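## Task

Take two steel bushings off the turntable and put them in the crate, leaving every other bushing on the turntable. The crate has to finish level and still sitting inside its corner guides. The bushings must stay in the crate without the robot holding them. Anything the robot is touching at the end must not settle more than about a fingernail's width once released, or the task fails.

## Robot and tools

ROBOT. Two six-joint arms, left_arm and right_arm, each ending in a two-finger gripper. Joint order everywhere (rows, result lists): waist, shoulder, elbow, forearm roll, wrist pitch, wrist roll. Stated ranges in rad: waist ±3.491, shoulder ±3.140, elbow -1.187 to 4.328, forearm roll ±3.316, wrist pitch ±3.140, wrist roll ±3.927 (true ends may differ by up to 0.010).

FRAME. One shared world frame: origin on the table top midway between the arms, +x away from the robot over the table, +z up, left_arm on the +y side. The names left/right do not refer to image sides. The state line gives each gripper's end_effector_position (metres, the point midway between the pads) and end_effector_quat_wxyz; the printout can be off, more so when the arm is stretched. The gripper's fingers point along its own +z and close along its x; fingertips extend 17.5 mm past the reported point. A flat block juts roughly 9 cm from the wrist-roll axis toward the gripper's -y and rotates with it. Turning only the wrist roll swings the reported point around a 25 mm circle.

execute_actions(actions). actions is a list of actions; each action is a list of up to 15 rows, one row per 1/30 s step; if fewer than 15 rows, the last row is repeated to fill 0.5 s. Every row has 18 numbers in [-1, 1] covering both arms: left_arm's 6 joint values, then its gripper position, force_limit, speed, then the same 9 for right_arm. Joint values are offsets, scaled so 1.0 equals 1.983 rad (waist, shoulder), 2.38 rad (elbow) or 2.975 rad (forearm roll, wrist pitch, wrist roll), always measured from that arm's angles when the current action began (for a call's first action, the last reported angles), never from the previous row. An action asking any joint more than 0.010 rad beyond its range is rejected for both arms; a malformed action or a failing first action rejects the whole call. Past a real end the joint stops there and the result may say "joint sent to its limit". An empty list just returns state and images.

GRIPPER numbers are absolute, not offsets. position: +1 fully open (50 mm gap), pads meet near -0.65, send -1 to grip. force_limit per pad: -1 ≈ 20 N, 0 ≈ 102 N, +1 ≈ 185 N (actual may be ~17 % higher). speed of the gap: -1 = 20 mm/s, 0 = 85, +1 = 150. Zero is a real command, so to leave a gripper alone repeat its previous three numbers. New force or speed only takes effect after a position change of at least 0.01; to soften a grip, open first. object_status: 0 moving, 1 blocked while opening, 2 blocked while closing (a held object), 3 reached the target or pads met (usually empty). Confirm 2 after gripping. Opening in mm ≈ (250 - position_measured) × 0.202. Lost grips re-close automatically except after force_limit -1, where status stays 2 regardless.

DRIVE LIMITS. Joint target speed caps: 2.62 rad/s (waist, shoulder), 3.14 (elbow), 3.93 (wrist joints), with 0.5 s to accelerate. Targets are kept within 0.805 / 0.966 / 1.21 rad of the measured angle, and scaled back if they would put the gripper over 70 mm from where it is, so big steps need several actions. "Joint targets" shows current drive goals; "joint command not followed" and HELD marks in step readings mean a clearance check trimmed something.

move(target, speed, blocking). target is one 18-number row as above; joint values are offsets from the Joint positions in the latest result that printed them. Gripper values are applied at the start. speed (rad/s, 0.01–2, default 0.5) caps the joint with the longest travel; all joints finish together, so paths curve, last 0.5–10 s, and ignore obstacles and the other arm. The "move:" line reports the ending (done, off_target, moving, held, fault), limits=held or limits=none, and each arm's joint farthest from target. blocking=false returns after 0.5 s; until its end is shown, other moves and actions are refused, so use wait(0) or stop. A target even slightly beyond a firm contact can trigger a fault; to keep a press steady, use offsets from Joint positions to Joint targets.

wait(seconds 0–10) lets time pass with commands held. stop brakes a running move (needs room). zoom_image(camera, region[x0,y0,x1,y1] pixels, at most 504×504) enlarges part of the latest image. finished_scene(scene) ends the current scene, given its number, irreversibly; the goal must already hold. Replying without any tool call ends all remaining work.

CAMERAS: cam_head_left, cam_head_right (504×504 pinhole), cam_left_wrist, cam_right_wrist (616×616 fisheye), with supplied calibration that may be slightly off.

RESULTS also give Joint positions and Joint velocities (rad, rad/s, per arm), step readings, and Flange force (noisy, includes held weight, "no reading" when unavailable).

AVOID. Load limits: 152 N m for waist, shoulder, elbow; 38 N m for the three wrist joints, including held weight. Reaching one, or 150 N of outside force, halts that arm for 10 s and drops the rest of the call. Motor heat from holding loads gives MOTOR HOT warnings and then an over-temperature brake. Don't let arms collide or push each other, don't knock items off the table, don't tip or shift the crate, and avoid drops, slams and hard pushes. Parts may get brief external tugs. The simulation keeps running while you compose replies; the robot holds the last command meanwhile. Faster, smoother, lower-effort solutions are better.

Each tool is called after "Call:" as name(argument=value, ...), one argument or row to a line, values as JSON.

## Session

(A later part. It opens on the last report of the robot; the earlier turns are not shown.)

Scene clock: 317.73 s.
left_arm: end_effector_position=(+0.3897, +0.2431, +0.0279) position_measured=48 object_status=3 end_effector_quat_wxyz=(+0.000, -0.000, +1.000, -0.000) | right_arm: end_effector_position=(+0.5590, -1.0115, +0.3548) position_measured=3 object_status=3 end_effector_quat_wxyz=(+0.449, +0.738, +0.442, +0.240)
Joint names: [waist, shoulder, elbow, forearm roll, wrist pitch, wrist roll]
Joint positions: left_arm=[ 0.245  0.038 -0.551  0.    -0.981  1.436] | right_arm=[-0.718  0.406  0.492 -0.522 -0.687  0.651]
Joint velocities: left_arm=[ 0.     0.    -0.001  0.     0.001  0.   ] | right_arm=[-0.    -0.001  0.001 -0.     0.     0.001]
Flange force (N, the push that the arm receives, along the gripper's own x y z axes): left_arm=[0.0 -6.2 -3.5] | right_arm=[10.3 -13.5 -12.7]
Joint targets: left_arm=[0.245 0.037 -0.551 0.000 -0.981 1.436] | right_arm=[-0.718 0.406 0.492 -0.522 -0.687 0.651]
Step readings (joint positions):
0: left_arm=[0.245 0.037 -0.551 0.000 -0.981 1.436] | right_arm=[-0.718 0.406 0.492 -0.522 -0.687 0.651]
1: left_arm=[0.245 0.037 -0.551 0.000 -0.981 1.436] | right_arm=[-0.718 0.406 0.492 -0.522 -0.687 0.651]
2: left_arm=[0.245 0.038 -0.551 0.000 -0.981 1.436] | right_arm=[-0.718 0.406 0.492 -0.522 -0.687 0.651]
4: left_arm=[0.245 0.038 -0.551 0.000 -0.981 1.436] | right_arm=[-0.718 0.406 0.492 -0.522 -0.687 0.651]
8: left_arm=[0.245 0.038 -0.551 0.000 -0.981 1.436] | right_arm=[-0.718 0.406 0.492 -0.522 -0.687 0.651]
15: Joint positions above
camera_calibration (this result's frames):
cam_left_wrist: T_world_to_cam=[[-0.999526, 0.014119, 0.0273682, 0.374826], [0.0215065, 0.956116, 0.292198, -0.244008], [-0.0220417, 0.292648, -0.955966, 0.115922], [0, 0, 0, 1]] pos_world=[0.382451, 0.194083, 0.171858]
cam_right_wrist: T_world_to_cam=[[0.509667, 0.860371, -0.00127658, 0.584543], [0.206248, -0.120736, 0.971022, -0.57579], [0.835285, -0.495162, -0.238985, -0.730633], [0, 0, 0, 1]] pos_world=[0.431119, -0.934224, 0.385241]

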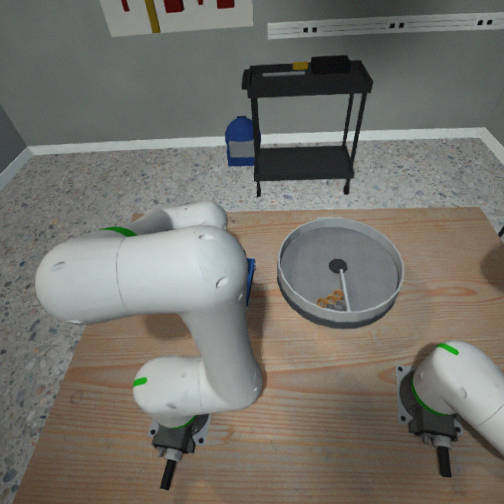

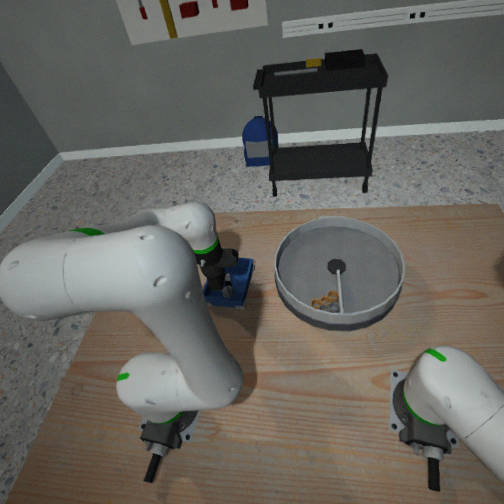

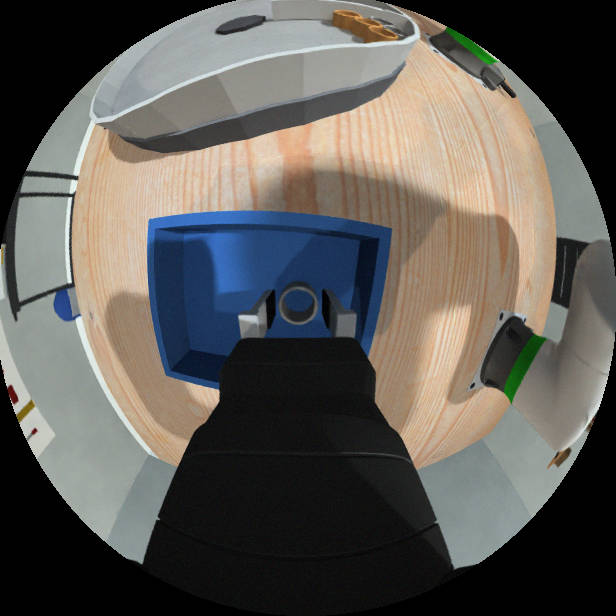

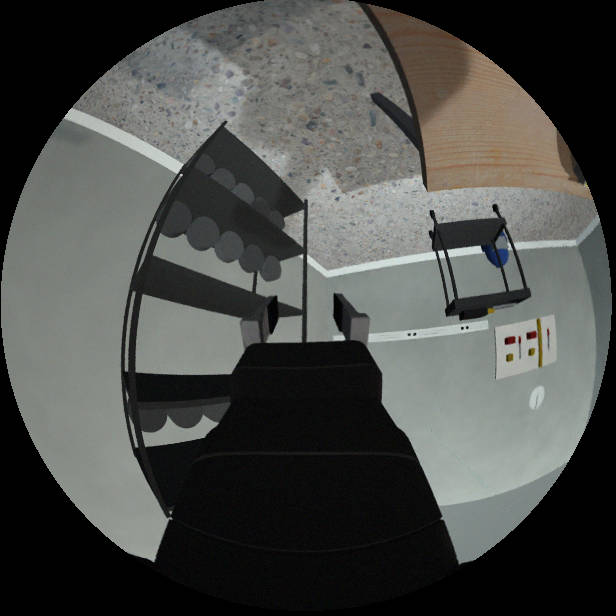

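Call:
move(
  target=[0,-0.0699,0.0754,0,-0.1067,0,0.7,0,0, 0,0,0,0,0,0,1,0,0],
  speed=0.3,
)

Scene clock: 415.67 s.
left_arm: end_effector_position=(+0.3899, +0.2432, +0.1499) position_measured=48 object_status=3 end_effector_quat_wxyz=(+0.001, -0.000, +1.000, +0.000) | right_arm: end_effector_position=(+0.5590, -1.0115, +0.3548) position_measured=3 object_status=3 end_effector_quat_wxyz=(+0.449, +0.738, +0.442, +0.240)
Joint names: [waist, shoulder, elbow, forearm roll, wrist pitch, wrist roll]
Joint positions: left_arm=[ 0.245 -0.101 -0.372  0.    -1.299  1.436] | right_arm=[-0.718  0.406  0.492 -0.522 -0.687  0.651]
Joint velocities: left_arm=[-0. -0.  0.  0. -0. -0.] | right_arm=[-0.     0.001 -0.001 -0.    -0.    -0.   ]
Flange force (N, the push that the arm receives, along the gripper's own x y z axes): left_arm=[0.4 -6.9 -3.7] | right_arm=[9.0 -12.5 -13.9]
Joint targets: left_arm=[0.245 -0.101 -0.372 0.000 -1.299 1.436] | right_arm=[-0.718 0.406 0.492 -0.522 -0.687 0.651]
move: done; limits=none; left_arm: farthest joint: the waist, 0.000 radians from its target (0.000 radians at the start); right_arm: farthest joint: the waist, 0.000 radians from its target (0.000 radians at the start)
camera_calibration (this result's frames):
cam_left_wrist: T_world_to_cam=[[-0.999542, 0.0141012, 0.0267727, 0.37179], [0.0213168, 0.956097, 0.292275, -0.279628], [-0.0214758, 0.292712, -0.95596, 0.232293], [0, 0, 0, 1]] pos_world=[0.382569, 0.194114, 0.293838]
cam_right_wrist: T_world_to_cam=[[0.509667, 0.860371, -0.00127673, 0.584543], [0.206248, -0.120736, 0.971022, -0.57579], [0.835285, -0.495162, -0.238985, -0.730633], [0, 0, 0, 1]] pos_world=[0.431119, -0.934224, 0.385241]

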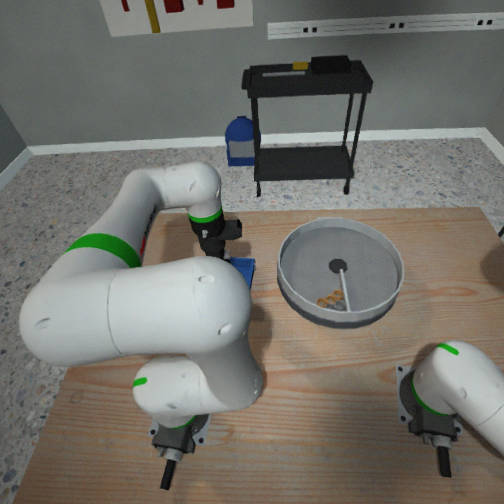

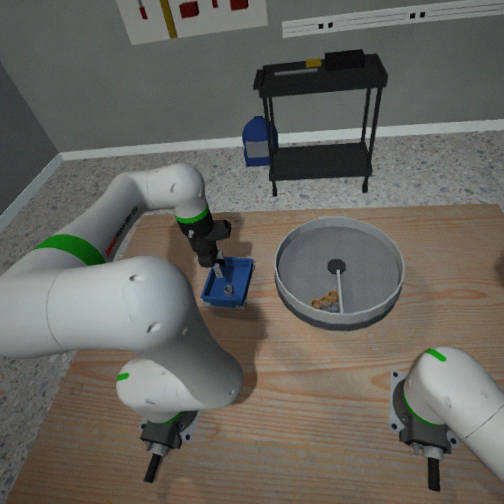

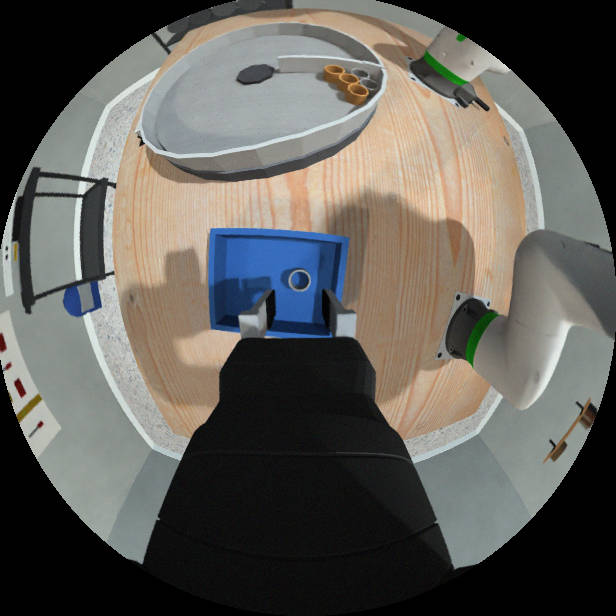

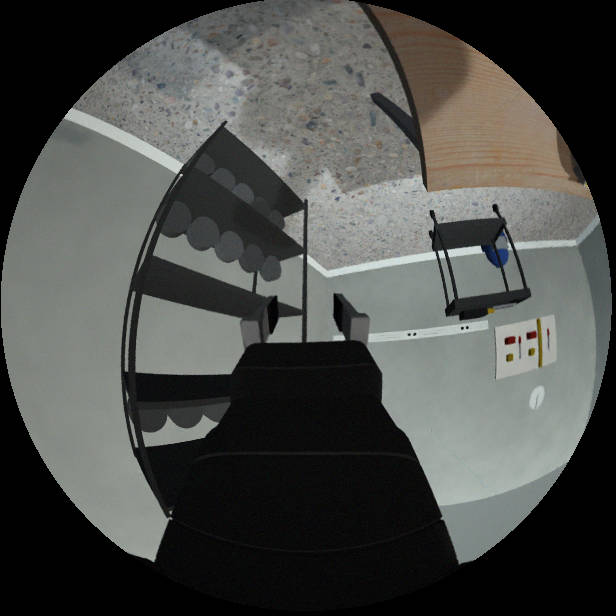

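Call:
move(
  target=[-0.4408,0.1752,0.1363,0,0.0081,0.2941,0.54,0,0, 0,0,0,0,0,0,1,0,0],
  speed=0.5,
)

Call:
zoom_image(
  camera="cam_left_wrist",
  region=[220, 200, 400, 350],
)

Scene clock: 424.03 s.
left_arm: end_effector_position=(+0.2934, -0.1194, +0.1301) position_measured=72 object_status=3 end_effector_quat_wxyz=(+0.001, -0.001, +1.000, -0.001) | right_arm: end_effector_position=(+0.5590, -1.0115, +0.3548) position_measured=3 object_status=3 end_effector_quat_wxyz=(+0.449, +0.738, +0.442, +0.240)
Joint names: [waist, shoulder, elbow, forearm roll, wrist pitch, wrist roll]
Joint positions: left_arm=[-0.629  0.247 -0.047  0.    -1.275  2.311] | right_arm=[-0.718  0.406  0.492 -0.522 -0.687  0.651]
Joint velocities: left_arm=[-0.001  0.     0.001 -0.     0.     0.   ] | right_arm=[ 0.     0.    -0.001  0.     0.    -0.001]
Flange force (N, the push that the arm receives, along the gripper's own x y z axes): left_arm=[2.6 -6.0 -2.7] | right_arm=[9.0 -11.2 -11.3]
Joint targets: left_arm=[-0.629 0.247 -0.047 0.000 -1.275 2.311] | right_arm=[-0.718 0.406 0.492 -0.522 -0.687 0.651]
move: done; limits=none; left_arm: farthest joint: the waist, 0.000 radians from its target (0.874 radians at the start); right_arm: farthest joint: the waist, 0.000 radians from its target (0.000 radians at the start)
camera_calibration (this result's frames):
cam_left_wrist: T_world_to_cam=[[-0.999563, 0.013399, 0.0263467, 0.280927], [0.0204873, 0.956569, 0.290786, 0.0754094], [-0.0213062, 0.291198, -0.956425, 0.317273], [0, 0, 0, 1]] pos_world=[0.286019, -0.168288, 0.274119]
cam_right_wrist: T_world_to_cam=[[0.509667, 0.860371, -0.00127654, 0.584543], [0.206248, -0.120737, 0.971022, -0.57579], [0.835285, -0.495162, -0.238985, -0.730633], [0, 0, 0, 1]] pos_world=[0.431119, -0.934224, 0.385241]

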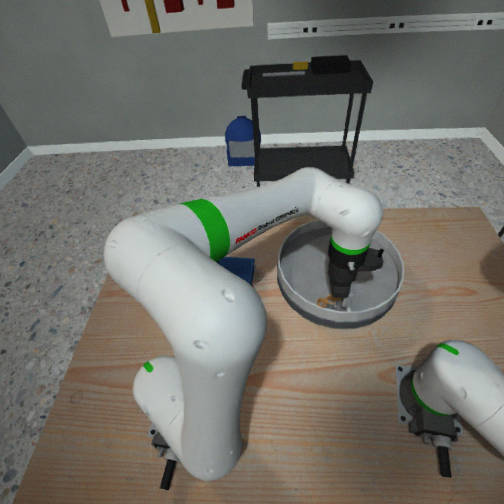

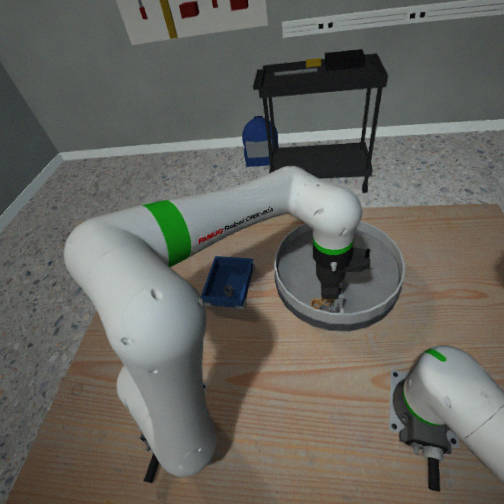

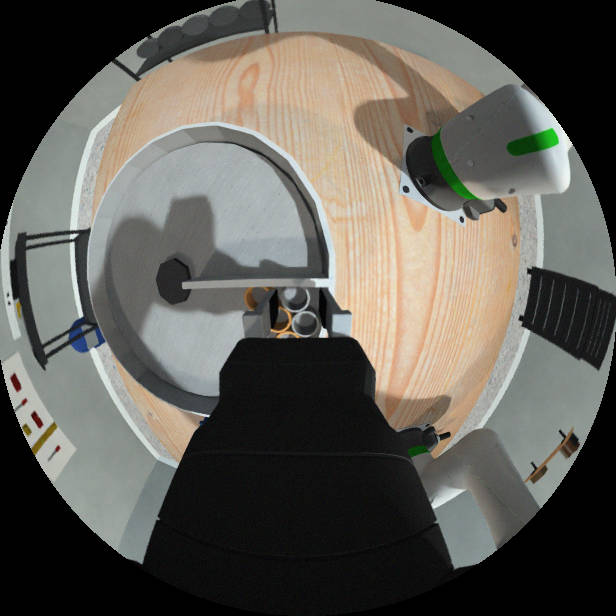

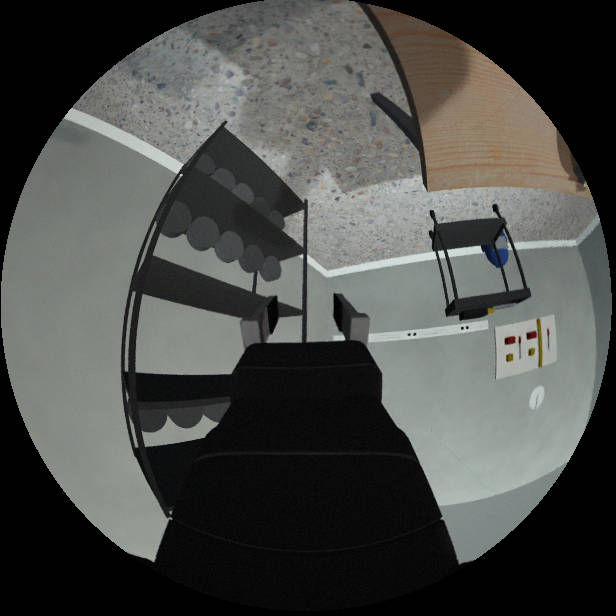

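Region (220, 200, 400, 350) of cam_left_wrist's 616x616 image, scaled by 2.800, with more detail than that image has.

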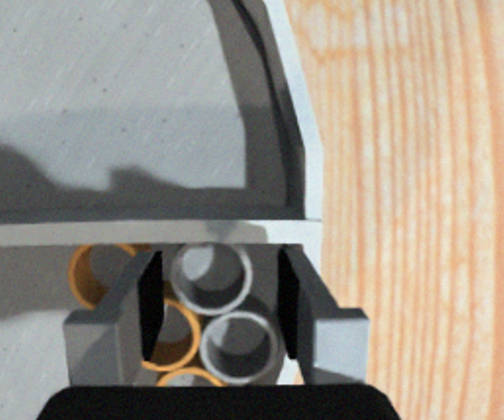

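Call:
move(
  target=[-0.0292,0.0538,0.0479,0,-0.0024,-1.0,0.54,0,0, 0,0,0,0,0,0,1,0,0],
  speed=1.0,
)

Call:
move(
  target=[0,0,0,0,0,-0.0366,0.54,0,0, 0,0,0,0,0,0,1,0,0],
  speed=0.3,
)

Call:
zoom_image(
  camera="cam_left_wrist",
  region=[220, 200, 400, 350],
)

Scene clock: 528.60 s.
left_arm: end_effector_position=(+0.2944, -0.1163, +0.1201) position_measured=72 object_status=3 end_effector_quat_wxyz=(+0.001, +0.998, +0.055, +0.001) | right_arm: end_effector_position=(+0.5590, -1.0115, +0.3548) position_measured=3 object_status=3 end_effector_quat_wxyz=(+0.449, +0.738, +0.442, +0.240)
Joint names: [waist, shoulder, elbow, forearm roll, wrist pitch, wrist roll]
Joint positions: left_arm=[-0.687  0.353  0.067  0.    -1.282 -0.664] | right_arm=[-0.718  0.406  0.492 -0.522 -0.687  0.651]
Joint velocities: left_arm=[ 0.  0.  0.  0. -0.  0.] | right_arm=[-0.     0.    -0.001 -0.     0.    -0.   ]
Flange force (N, the push that the arm receives, along the gripper's own x y z axes): left_arm=[-3.4 3.9 -1.5] | right_arm=[7.6 -12.5 -11.8]
Joint targets: left_arm=[-0.687 0.353 0.067 0.000 -1.282 -0.664] | right_arm=[-0.718 0.406 0.492 -0.522 -0.687 0.651]
move: done; limits=none; left_arm: farthest joint: the waist, 0.000 radians from its target (0.058 radians at the start); right_arm: farthest joint: the waist, 0.000 radians from its target (0.000 radians at the start)
camera_calibration (this result's frames):
cam_left_wrist: T_world_to_cam=[[0.995024, 0.0952525, 0.0292435, -0.295931], [0.0825175, -0.952245, 0.293975, -0.165309], [0.0558488, -0.290099, -0.955366, 0.216388], [0, 0, 0, 1]] pos_world=[0.296014, -0.066453, 0.263981]
cam_right_wrist: T_world_to_cam=[[0.509667, 0.860371, -0.00127664, 0.584543], [0.206248, -0.120736, 0.971022, -0.57579], [0.835285, -0.495162, -0.238985, -0.730633], [0, 0, 0, 1]] pos_world=[0.431119, -0.934224, 0.385241]

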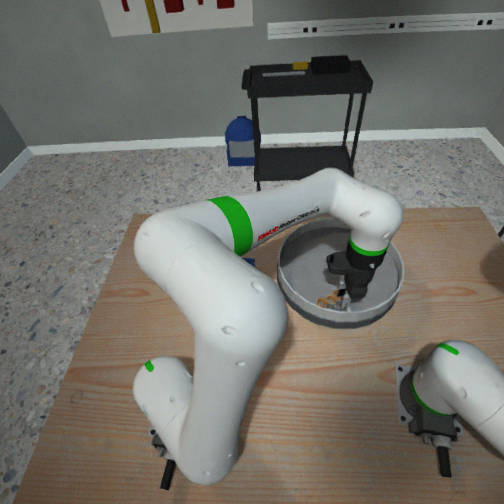

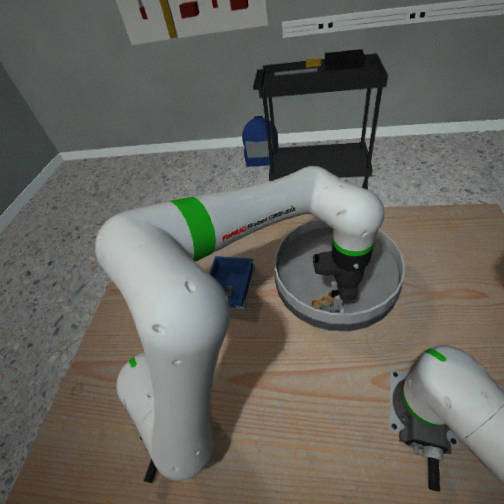

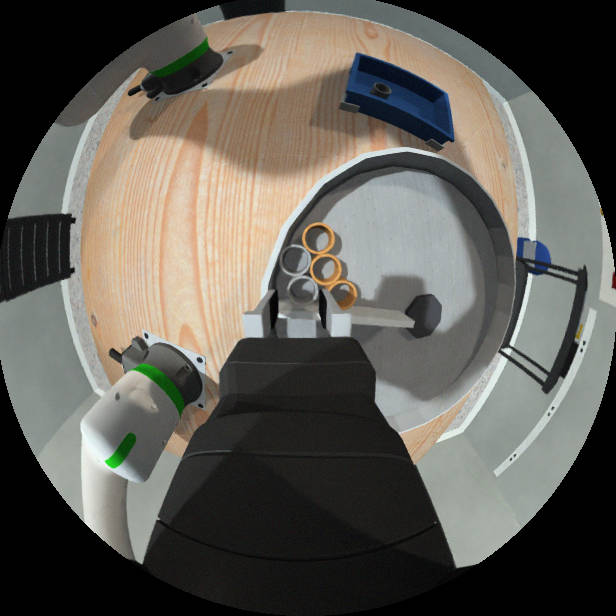

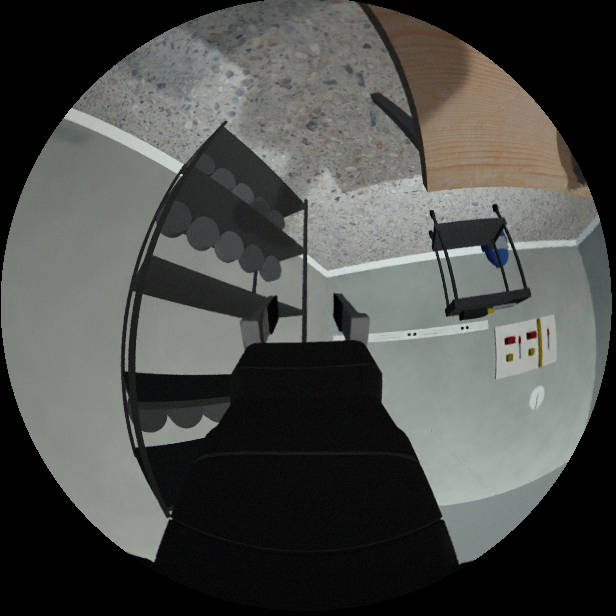

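Scene clock: 529.37 s.
left_arm: end_effector_position=(+0.2972, -0.1161, +0.1201) position_measured=72 object_status=3 end_effector_quat_wxyz=(+0.001, +1.000, +0.000, +0.001) | right_arm: end_effector_position=(+0.5590, -1.0115, +0.3548) position_measured=3 object_status=3 end_effector_quat_wxyz=(+0.449, +0.738, +0.442, +0.240)
Joint names: [waist, shoulder, elbow, forearm roll, wrist pitch, wrist roll]
Joint positions: left_arm=[-0.687  0.353  0.067  0.    -1.282 -0.773] | right_arm=[-0.718  0.406  0.492 -0.522 -0.687  0.651]
Joint velocities: left_arm=[ 0.  0. -0. -0.  0.  0.] | right_arm=[-0.    -0.002  0.001 -0.     0.    -0.   ]
Flange force (N, the push that the arm receives, along the gripper's own x y z axes): left_arm=[-1.4 5.5 -2.3] | right_arm=[10.6 -15.2 -14.8]
Joint targets: left_arm=[-0.687 0.353 0.067 0.000 -1.282 -0.773] | right_arm=[-0.718 0.406 0.492 -0.522 -0.687 0.651]
move: done; limits=none; left_arm: farthest joint: the waist, 0.000 radians from its target (0.000 radians at the start); right_arm: farthest joint: the waist, 0.000 radians from its target (0.000 radians at the start)
camera_calibration (this result's frames):
cam_left_wrist: T_world_to_cam=[[0.999476, -0.0134391, 0.0294371, -0.312614], [-0.0215031, -0.955619, 0.29382, -0.134854], [0.0241819, -0.294299, -0.955407, 0.225211], [0, 0, 0, 1]] pos_world=[0.304105, -0.0667903, 0.263994]
cam_right_wrist: T_world_to_cam=[[0.509667, 0.860371, -0.00127648, 0.584543], [0.206248, -0.120736, 0.971022, -0.57579], [0.835285, -0.495162, -0.238985, -0.730633], [0, 0, 0, 1]] pos_world=[0.431119, -0.934224, 0.385241]

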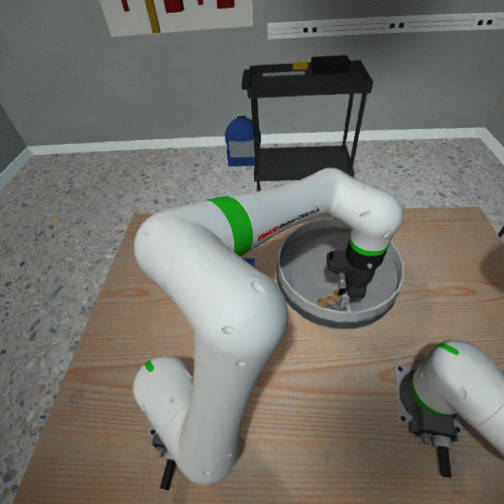

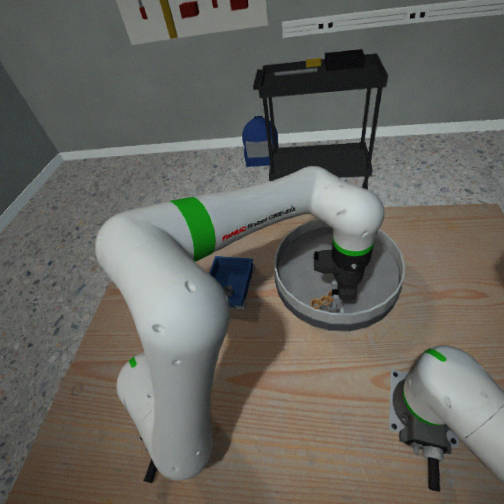

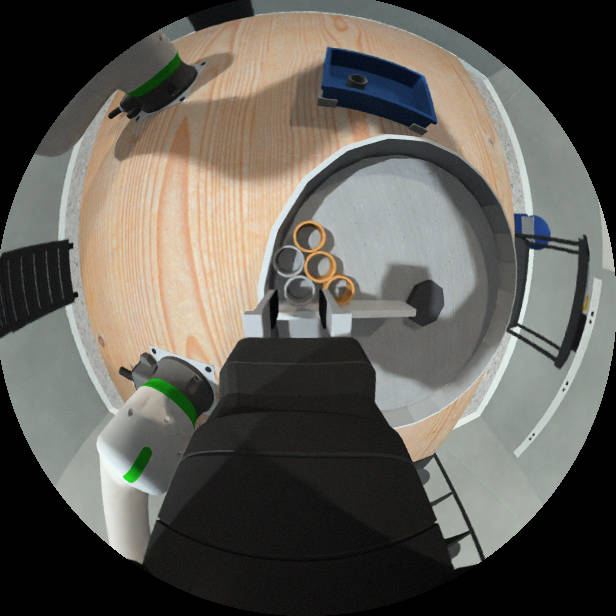

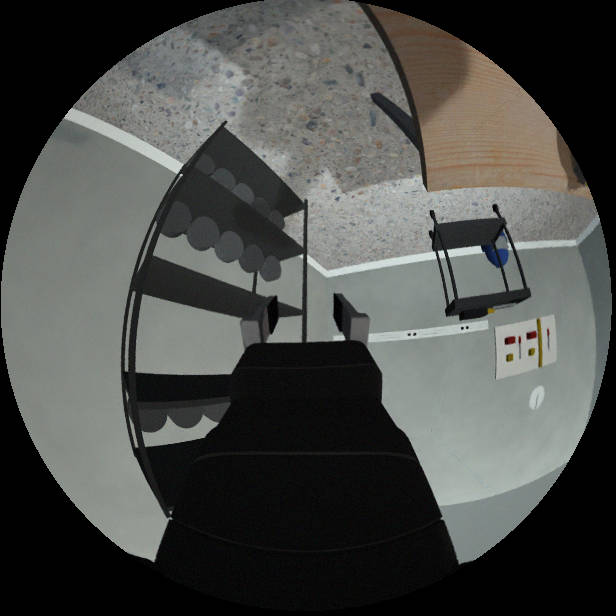

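Region (220, 200, 400, 350) of cam_left_wrist's 616x616 image, scaled by 2.800, with more detail than that image has.

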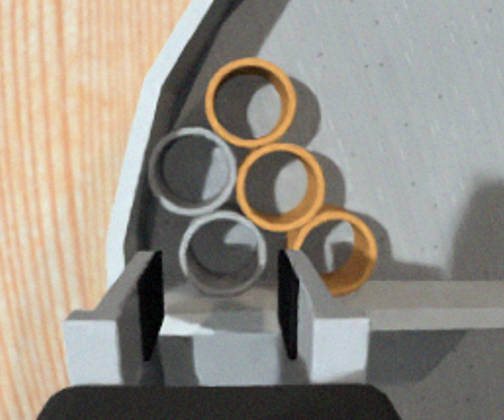

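Call:
move(
  target=[0.00095,0.0073,-0.01584,0,0.01755,-0.0006,0.54,0,0, 0,0,0,0,0,0,1,0,0],
  speed=0.02,
)

Call:
zoom_image(
  camera="cam_left_wrist",
  region=[240, 220, 380, 340],
)

Scene clock: 606.47 s.
left_arm: end_effector_position=(+0.2971, -0.1146, +0.0967) position_measured=72 object_status=3 end_effector_quat_wxyz=(+0.001, +1.000, +0.001, +0.001) | right_arm: end_effector_position=(+0.5590, -1.0115, +0.3548) position_measured=3 object_status=3 end_effector_quat_wxyz=(+0.449, +0.738, +0.442, +0.240)
Joint names: [waist, shoulder, elbow, forearm roll, wrist pitch, wrist roll]
Joint positions: left_arm=[-0.685  0.368  0.029  0.    -1.23  -0.774] | right_arm=[-0.718  0.406  0.492 -0.522 -0.687  0.651]
Joint velocities: left_arm=[0.    0.    0.001 0.    0.    0.   ] | right_arm=[-0.    -0.     0.001  0.     0.    -0.   ]
Flange force (N, the push that the arm receives, along the gripper's own x y z axes): left_arm=[-2.2 5.0 -2.3] | right_arm=[12.2 -14.2 -13.9]
Joint targets: left_arm=[-0.685 0.368 0.029 0.000 -1.230 -0.774] | right_arm=[-0.718 0.406 0.492 -0.522 -0.687 0.651]
move: done; limits=none; left_arm: farthest joint: the waist, 0.000 radians from its target (0.002 radians at the start); right_arm: farthest joint: the waist, 0.000 radians from its target (0.000 radians at the start)
camera_calibration (this result's frames):
cam_left_wrist: T_world_to_cam=[[0.999477, -0.0133341, 0.0294708, -0.311879], [-0.0214133, -0.955613, 0.293844, -0.126555], [0.0242446, -0.294322, -0.955399, 0.203245], [0, 0, 0, 1]] pos_world=[0.304078, -0.0652771, 0.240559]
cam_right_wrist: T_world_to_cam=[[0.509667, 0.860371, -0.00127657, 0.584543], [0.206248, -0.120737, 0.971022, -0.57579], [0.835285, -0.495162, -0.238985, -0.730633], [0, 0, 0, 1]] pos_world=[0.431119, -0.934224, 0.385241]

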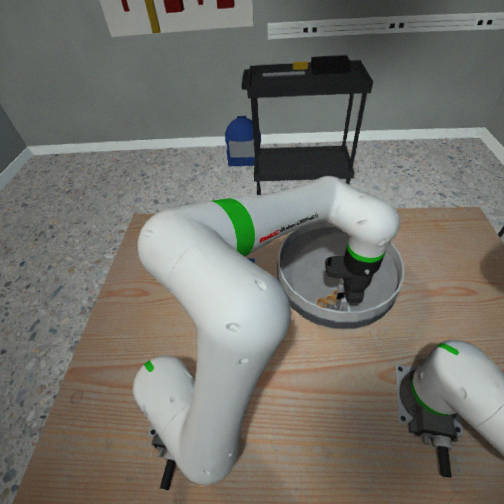

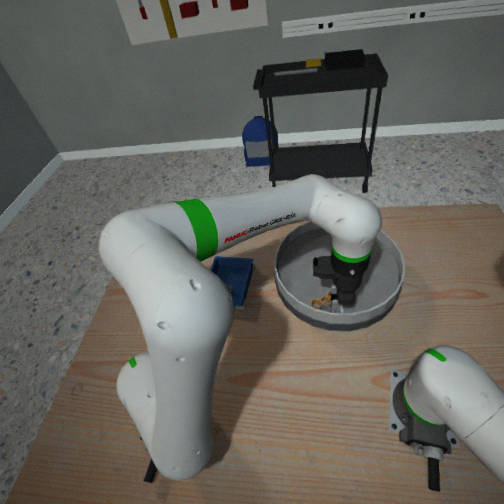

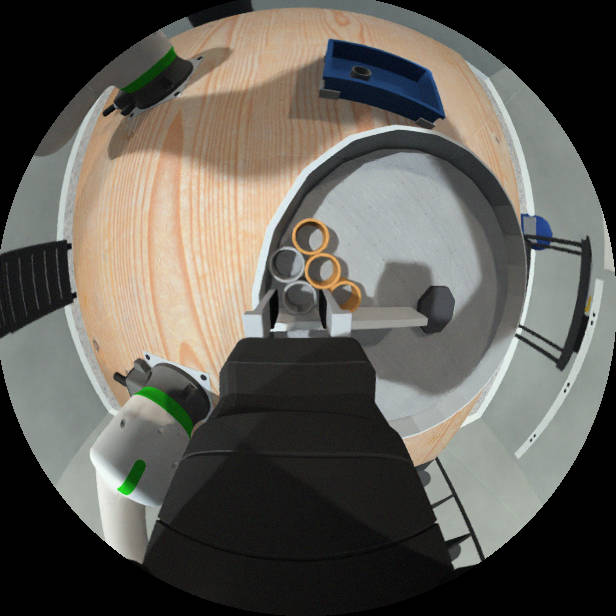

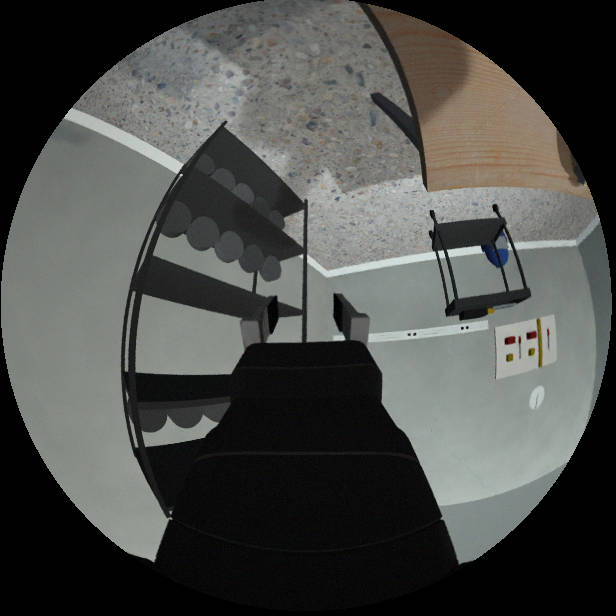

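Region (240, 220, 380, 340) of cam_left_wrist's 616x616 image, scaled by 3.600, with more detail than that image has; it fills the top 432 rows of this view, and the rest is white.

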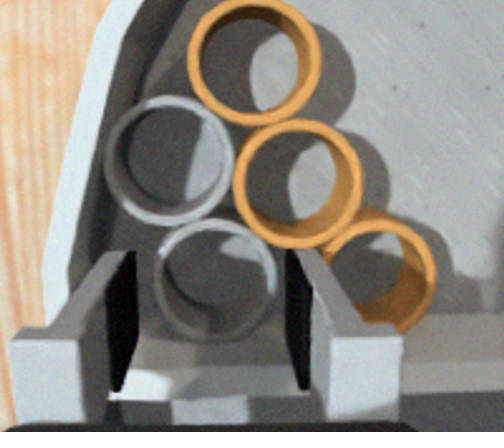

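Call:
zoom_image(
  camera="cam_left_wrist",
  region=[280, 260, 370, 330],
)

Region (280, 260, 370, 330) of cam_left_wrist's 616x616 image, scaled by 5.600, with more detail than that image has.

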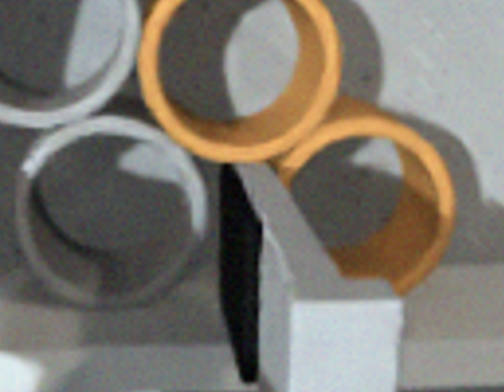

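Call:
move(
  target=[-0.00174,0.00096,0.00109,0,-0.00023,0.00116,0.54,0,0, 0,0,0,0,0,0,1,0,0],
  speed=0.01,
)

Call:
zoom_image(
  camera="cam_left_wrist",
  region=[250, 250, 370, 340],
)

Scene clock: 648.07 s.
left_arm: end_effector_position=(+0.2960, -0.1162, +0.0966) position_measured=72 object_status=3 end_effector_quat_wxyz=(+0.001, +1.000, +0.001, +0.001) | right_arm: end_effector_position=(+0.5590, -1.0115, +0.3548) position_measured=3 object_status=3 end_effector_quat_wxyz=(+0.449, +0.738, +0.442, +0.240)
Joint names: [waist, shoulder, elbow, forearm roll, wrist pitch, wrist roll]
Joint positions: left_arm=[-0.689  0.37   0.031  0.    -1.23  -0.771] | right_arm=[-0.718  0.406  0.492 -0.522 -0.687  0.651]
Joint velocities: left_arm=[ 0.    -0.     0.     0.    -0.002  0.   ] | right_arm=[-0.     0.001 -0.     0.     0.    -0.   ]
Flange force (N, the push that the arm receives, along the gripper's own x y z axes): left_arm=[-2.5 4.6 -2.1] | right_arm=[8.4 -13.4 -11.6]
Joint targets: left_arm=[-0.689 0.370 0.031 0.000 -1.230 -0.771] | right_arm=[-0.718 0.406 0.492 -0.522 -0.687 0.651]
move: done; limits=none; left_arm: farthest joint: the waist, 0.000 radians from its target (0.003 radians at the start); right_arm: farthest joint: the waist, 0.000 radians from its target (0.000 radians at the start)
camera_calibration (this result's frames):
cam_left_wrist: T_world_to_cam=[[0.999477, -0.0133321, 0.0294691, -0.310799], [-0.0214111, -0.955611, 0.293854, -0.128115], [0.0242433, -0.294331, -0.955396, 0.202796], [0, 0, 0, 1]] pos_world=[0.302977, -0.0668823, 0.240557]
cam_right_wrist: T_world_to_cam=[[0.509667, 0.860371, -0.00127663, 0.584543], [0.206248, -0.120736, 0.971022, -0.57579], [0.835285, -0.495162, -0.238985, -0.730633], [0, 0, 0, 1]] pos_world=[0.431119, -0.934224, 0.385241]

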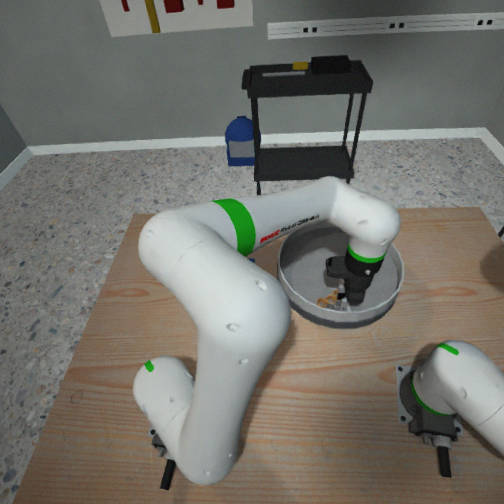

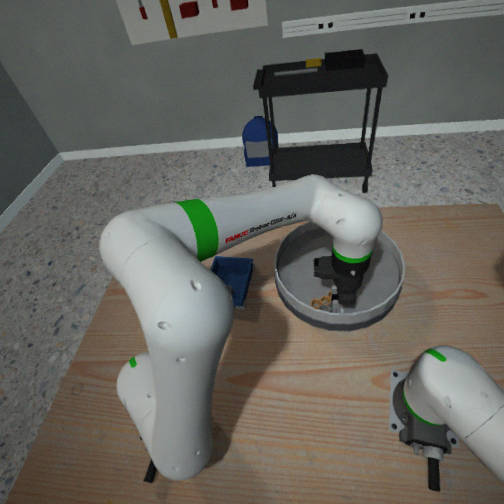

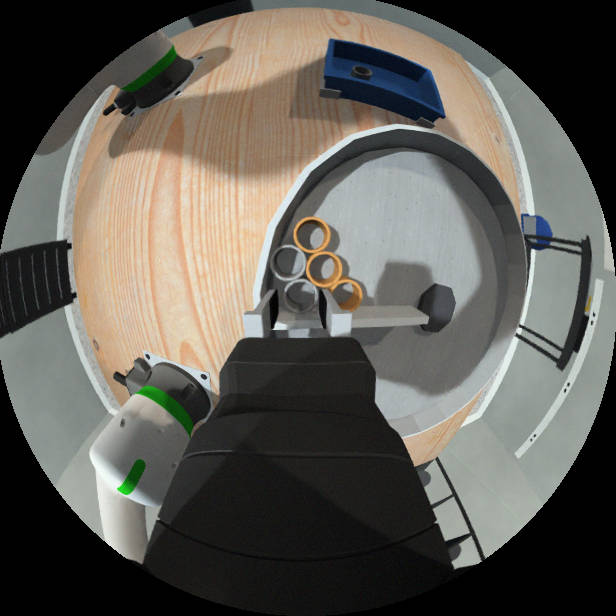

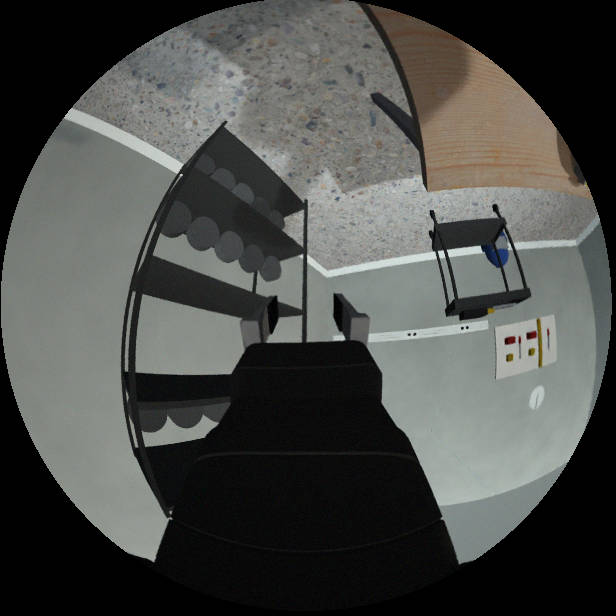

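Region (250, 250, 370, 340) of cam_left_wrist's 616x616 image, scaled by 4.200, with more detail than that image has; it fills the top 378 rows of this view, and the rest is white.

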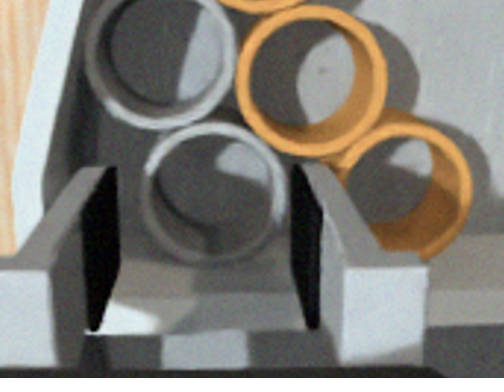

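Call:
move(
  target=[0,0.00082,-0.00114,0,0.00146,0,0.54,0,0, 0,0,0,0,0,0,1,0,0],
  speed=0.01,
)

Scene clock: 656.93 s.
left_arm: end_effector_position=(+0.2960, -0.1162, +0.0947) position_measured=72 object_status=3 end_effector_quat_wxyz=(+0.001, +1.000, +0.001, +0.001) | right_arm: end_effector_position=(+0.5590, -1.0115, +0.3548) position_measured=3 object_status=3 end_effector_quat_wxyz=(+0.449, +0.738, +0.442, +0.240)
Joint names: [waist, shoulder, elbow, forearm roll, wrist pitch, wrist roll]
Joint positions: left_arm=[-0.689  0.371  0.029  0.    -1.226 -0.771] | right_arm=[-0.718  0.406  0.492 -0.522 -0.687  0.651]
Joint velocities: left_arm=[ 0.    -0.     0.    -0.     0.001 -0.   ] | right_arm=[ 0.    -0.     0.001  0.    -0.    -0.   ]
Flange force (N, the push that the arm receives, along the gripper's own x y z axes): left_arm=[-2.1 5.4 -1.9] | right_arm=[8.6 -12.3 -12.1]
Joint targets: left_arm=[-0.689 0.371 0.029 0.000 -1.226 -0.771] | right_arm=[-0.718 0.406 0.492 -0.522 -0.687 0.651]
move: done; limits=none; left_arm: farthest joint: the waist, 0.000 radians from its target (0.000 radians at the start); right_arm: farthest joint: the waist, 0.000 radians from its target (0.000 radians at the start)
camera_calibration (this result's frames):
cam_left_wrist: T_world_to_cam=[[0.999477, -0.0133334, 0.0294745, -0.31074], [-0.021414, -0.955609, 0.293859, -0.127529], [0.024248, -0.294336, -0.955394, 0.200885], [0, 0, 0, 1]] pos_world=[0.302975, -0.0668833, 0.238559]
cam_right_wrist: T_world_to_cam=[[0.509667, 0.860371, -0.001277, 0.584544], [0.206248, -0.120736, 0.971022, -0.575789], [0.835285, -0.495162, -0.238985, -0.730633], [0, 0, 0, 1]] pos_world=[0.431119, -0.934224, 0.385241]

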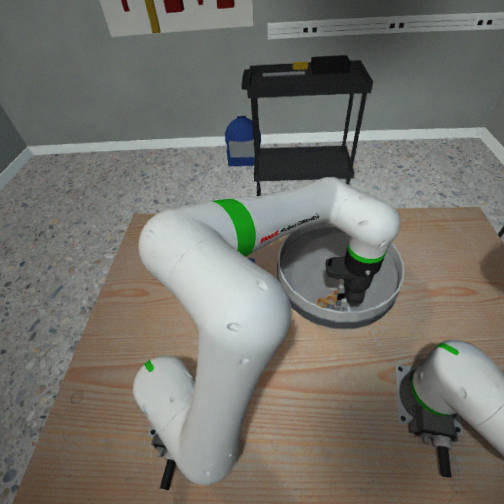

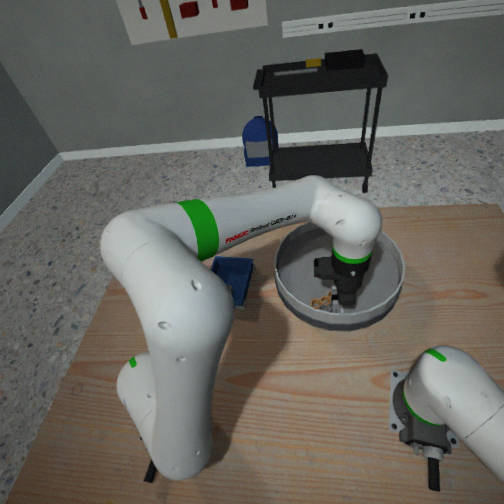

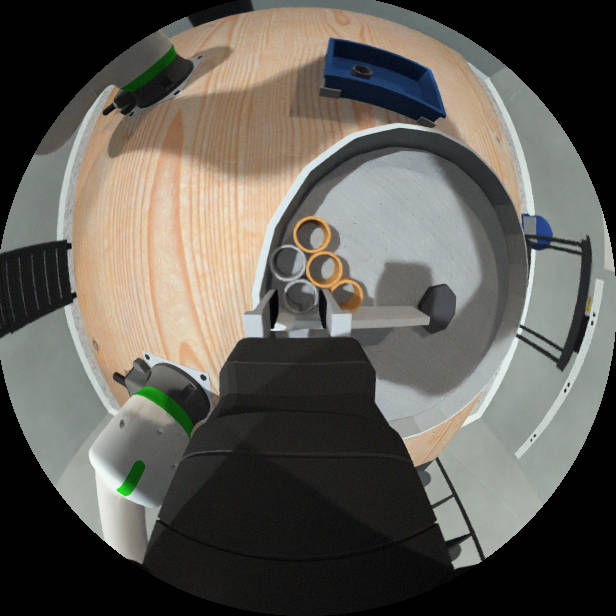

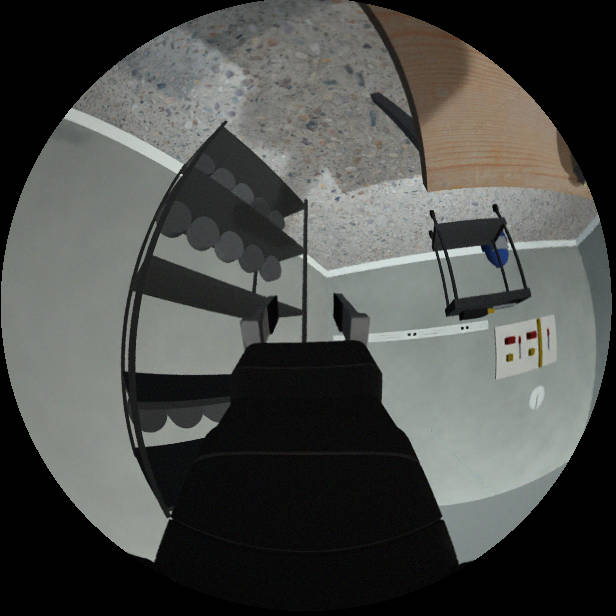

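Call:
move(
  target=[0,0.0004,-0.00057,0,0.00073,0,0.54,0,0, 0,0,0,0,0,0,1,0,0],
  speed=0.01,
)

Call:
zoom_image(
  camera="cam_left_wrist",
  region=[250, 250, 370, 340],
)

Scene clock: 664.67 s.
left_arm: end_effector_position=(+0.2960, -0.1162, +0.0937) position_measured=72 object_status=3 end_effector_quat_wxyz=(+0.001, +1.000, +0.001, +0.001) | right_arm: end_effector_position=(+0.5590, -1.0115, +0.3548) position_measured=3 object_status=3 end_effector_quat_wxyz=(+0.449, +0.738, +0.442, +0.240)
Joint names: [waist, shoulder, elbow, forearm roll, wrist pitch, wrist roll]
Joint positions: left_arm=[-0.689  0.372  0.027  0.    -1.224 -0.771] | right_arm=[-0.718  0.406  0.492 -0.522 -0.687  0.651]
Joint velocities: left_arm=[ 0.    -0.    -0.001  0.    -0.     0.001] | right_arm=[ 0.  0.  0. -0. -0.  0.]
Flange force (N, the push that the arm receives, along the gripper's own x y z axes): left_arm=[-1.7 6.4 -2.0] | right_arm=[10.9 -13.1 -12.9]
Joint targets: left_arm=[-0.689 0.372 0.027 0.000 -1.224 -0.771] | right_arm=[-0.718 0.406 0.492 -0.522 -0.687 0.651]
move: done; limits=none; left_arm: farthest joint: the waist, 0.000 radians from its target (0.000 radians at the start); right_arm: farthest joint: the waist, 0.000 radians from its target (0.000 radians at the start)
camera_calibration (this result's frames):
cam_left_wrist: T_world_to_cam=[[0.999476, -0.0133324, 0.0294912, -0.310712], [-0.0214184, -0.955604, 0.293874, -0.127238], [0.0242638, -0.294352, -0.955389, 0.199934], [0, 0, 0, 1]] pos_world=[0.302972, -0.0668804, 0.23757]
cam_right_wrist: T_world_to_cam=[[0.509667, 0.860371, -0.00127695, 0.584543], [0.206248, -0.120736, 0.971022, -0.575789], [0.835285, -0.495162, -0.238985, -0.730633], [0, 0, 0, 1]] pos_world=[0.431119, -0.934224, 0.385241]

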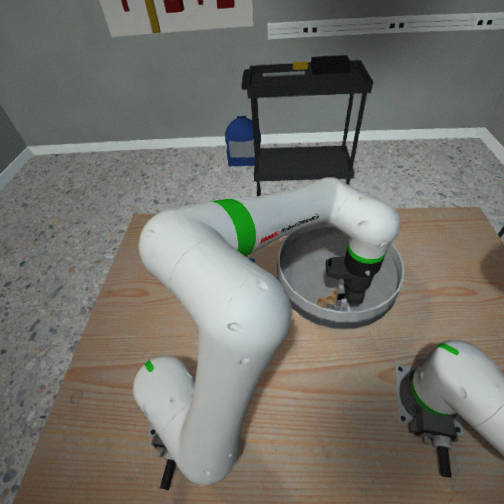

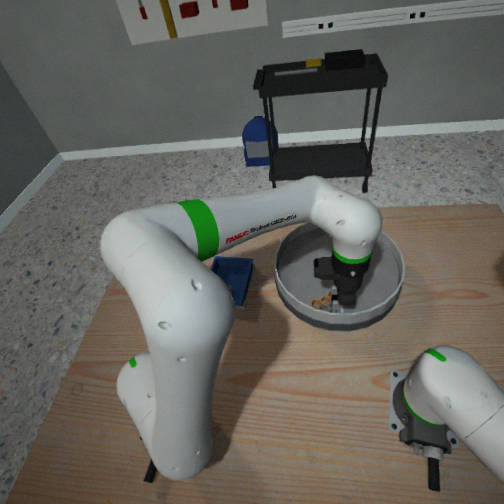

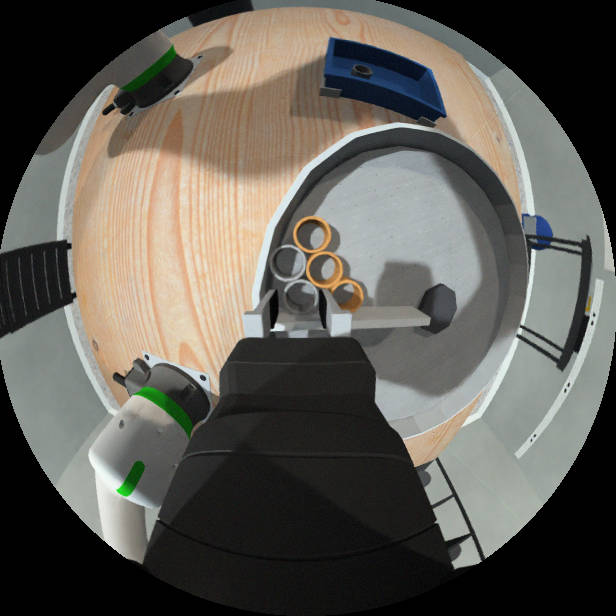

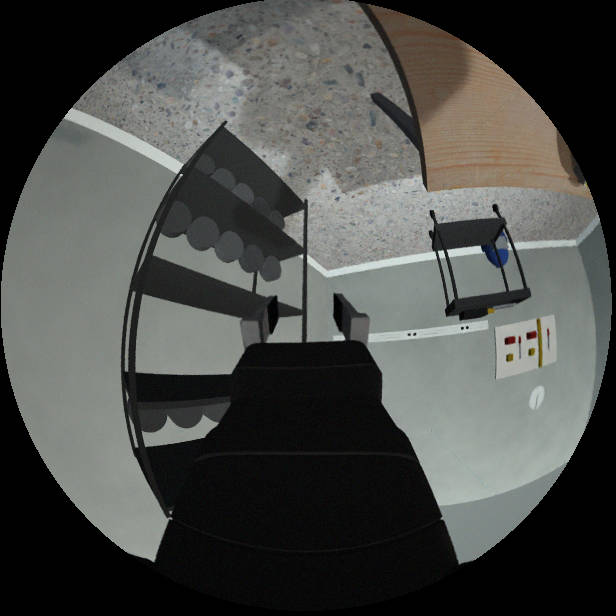

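Region (250, 250, 370, 340) of cam_left_wrist's 616x616 image, scaled by 4.200, with more detail than that image has; it fills the top 378 rows of this view, and the rest is white.

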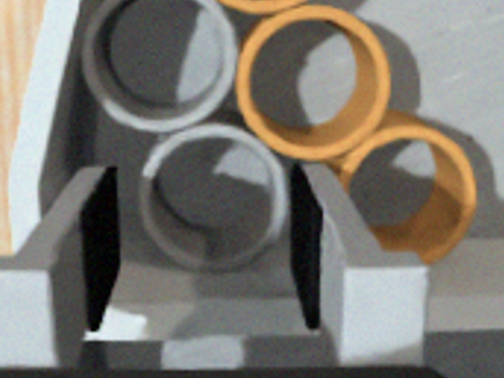

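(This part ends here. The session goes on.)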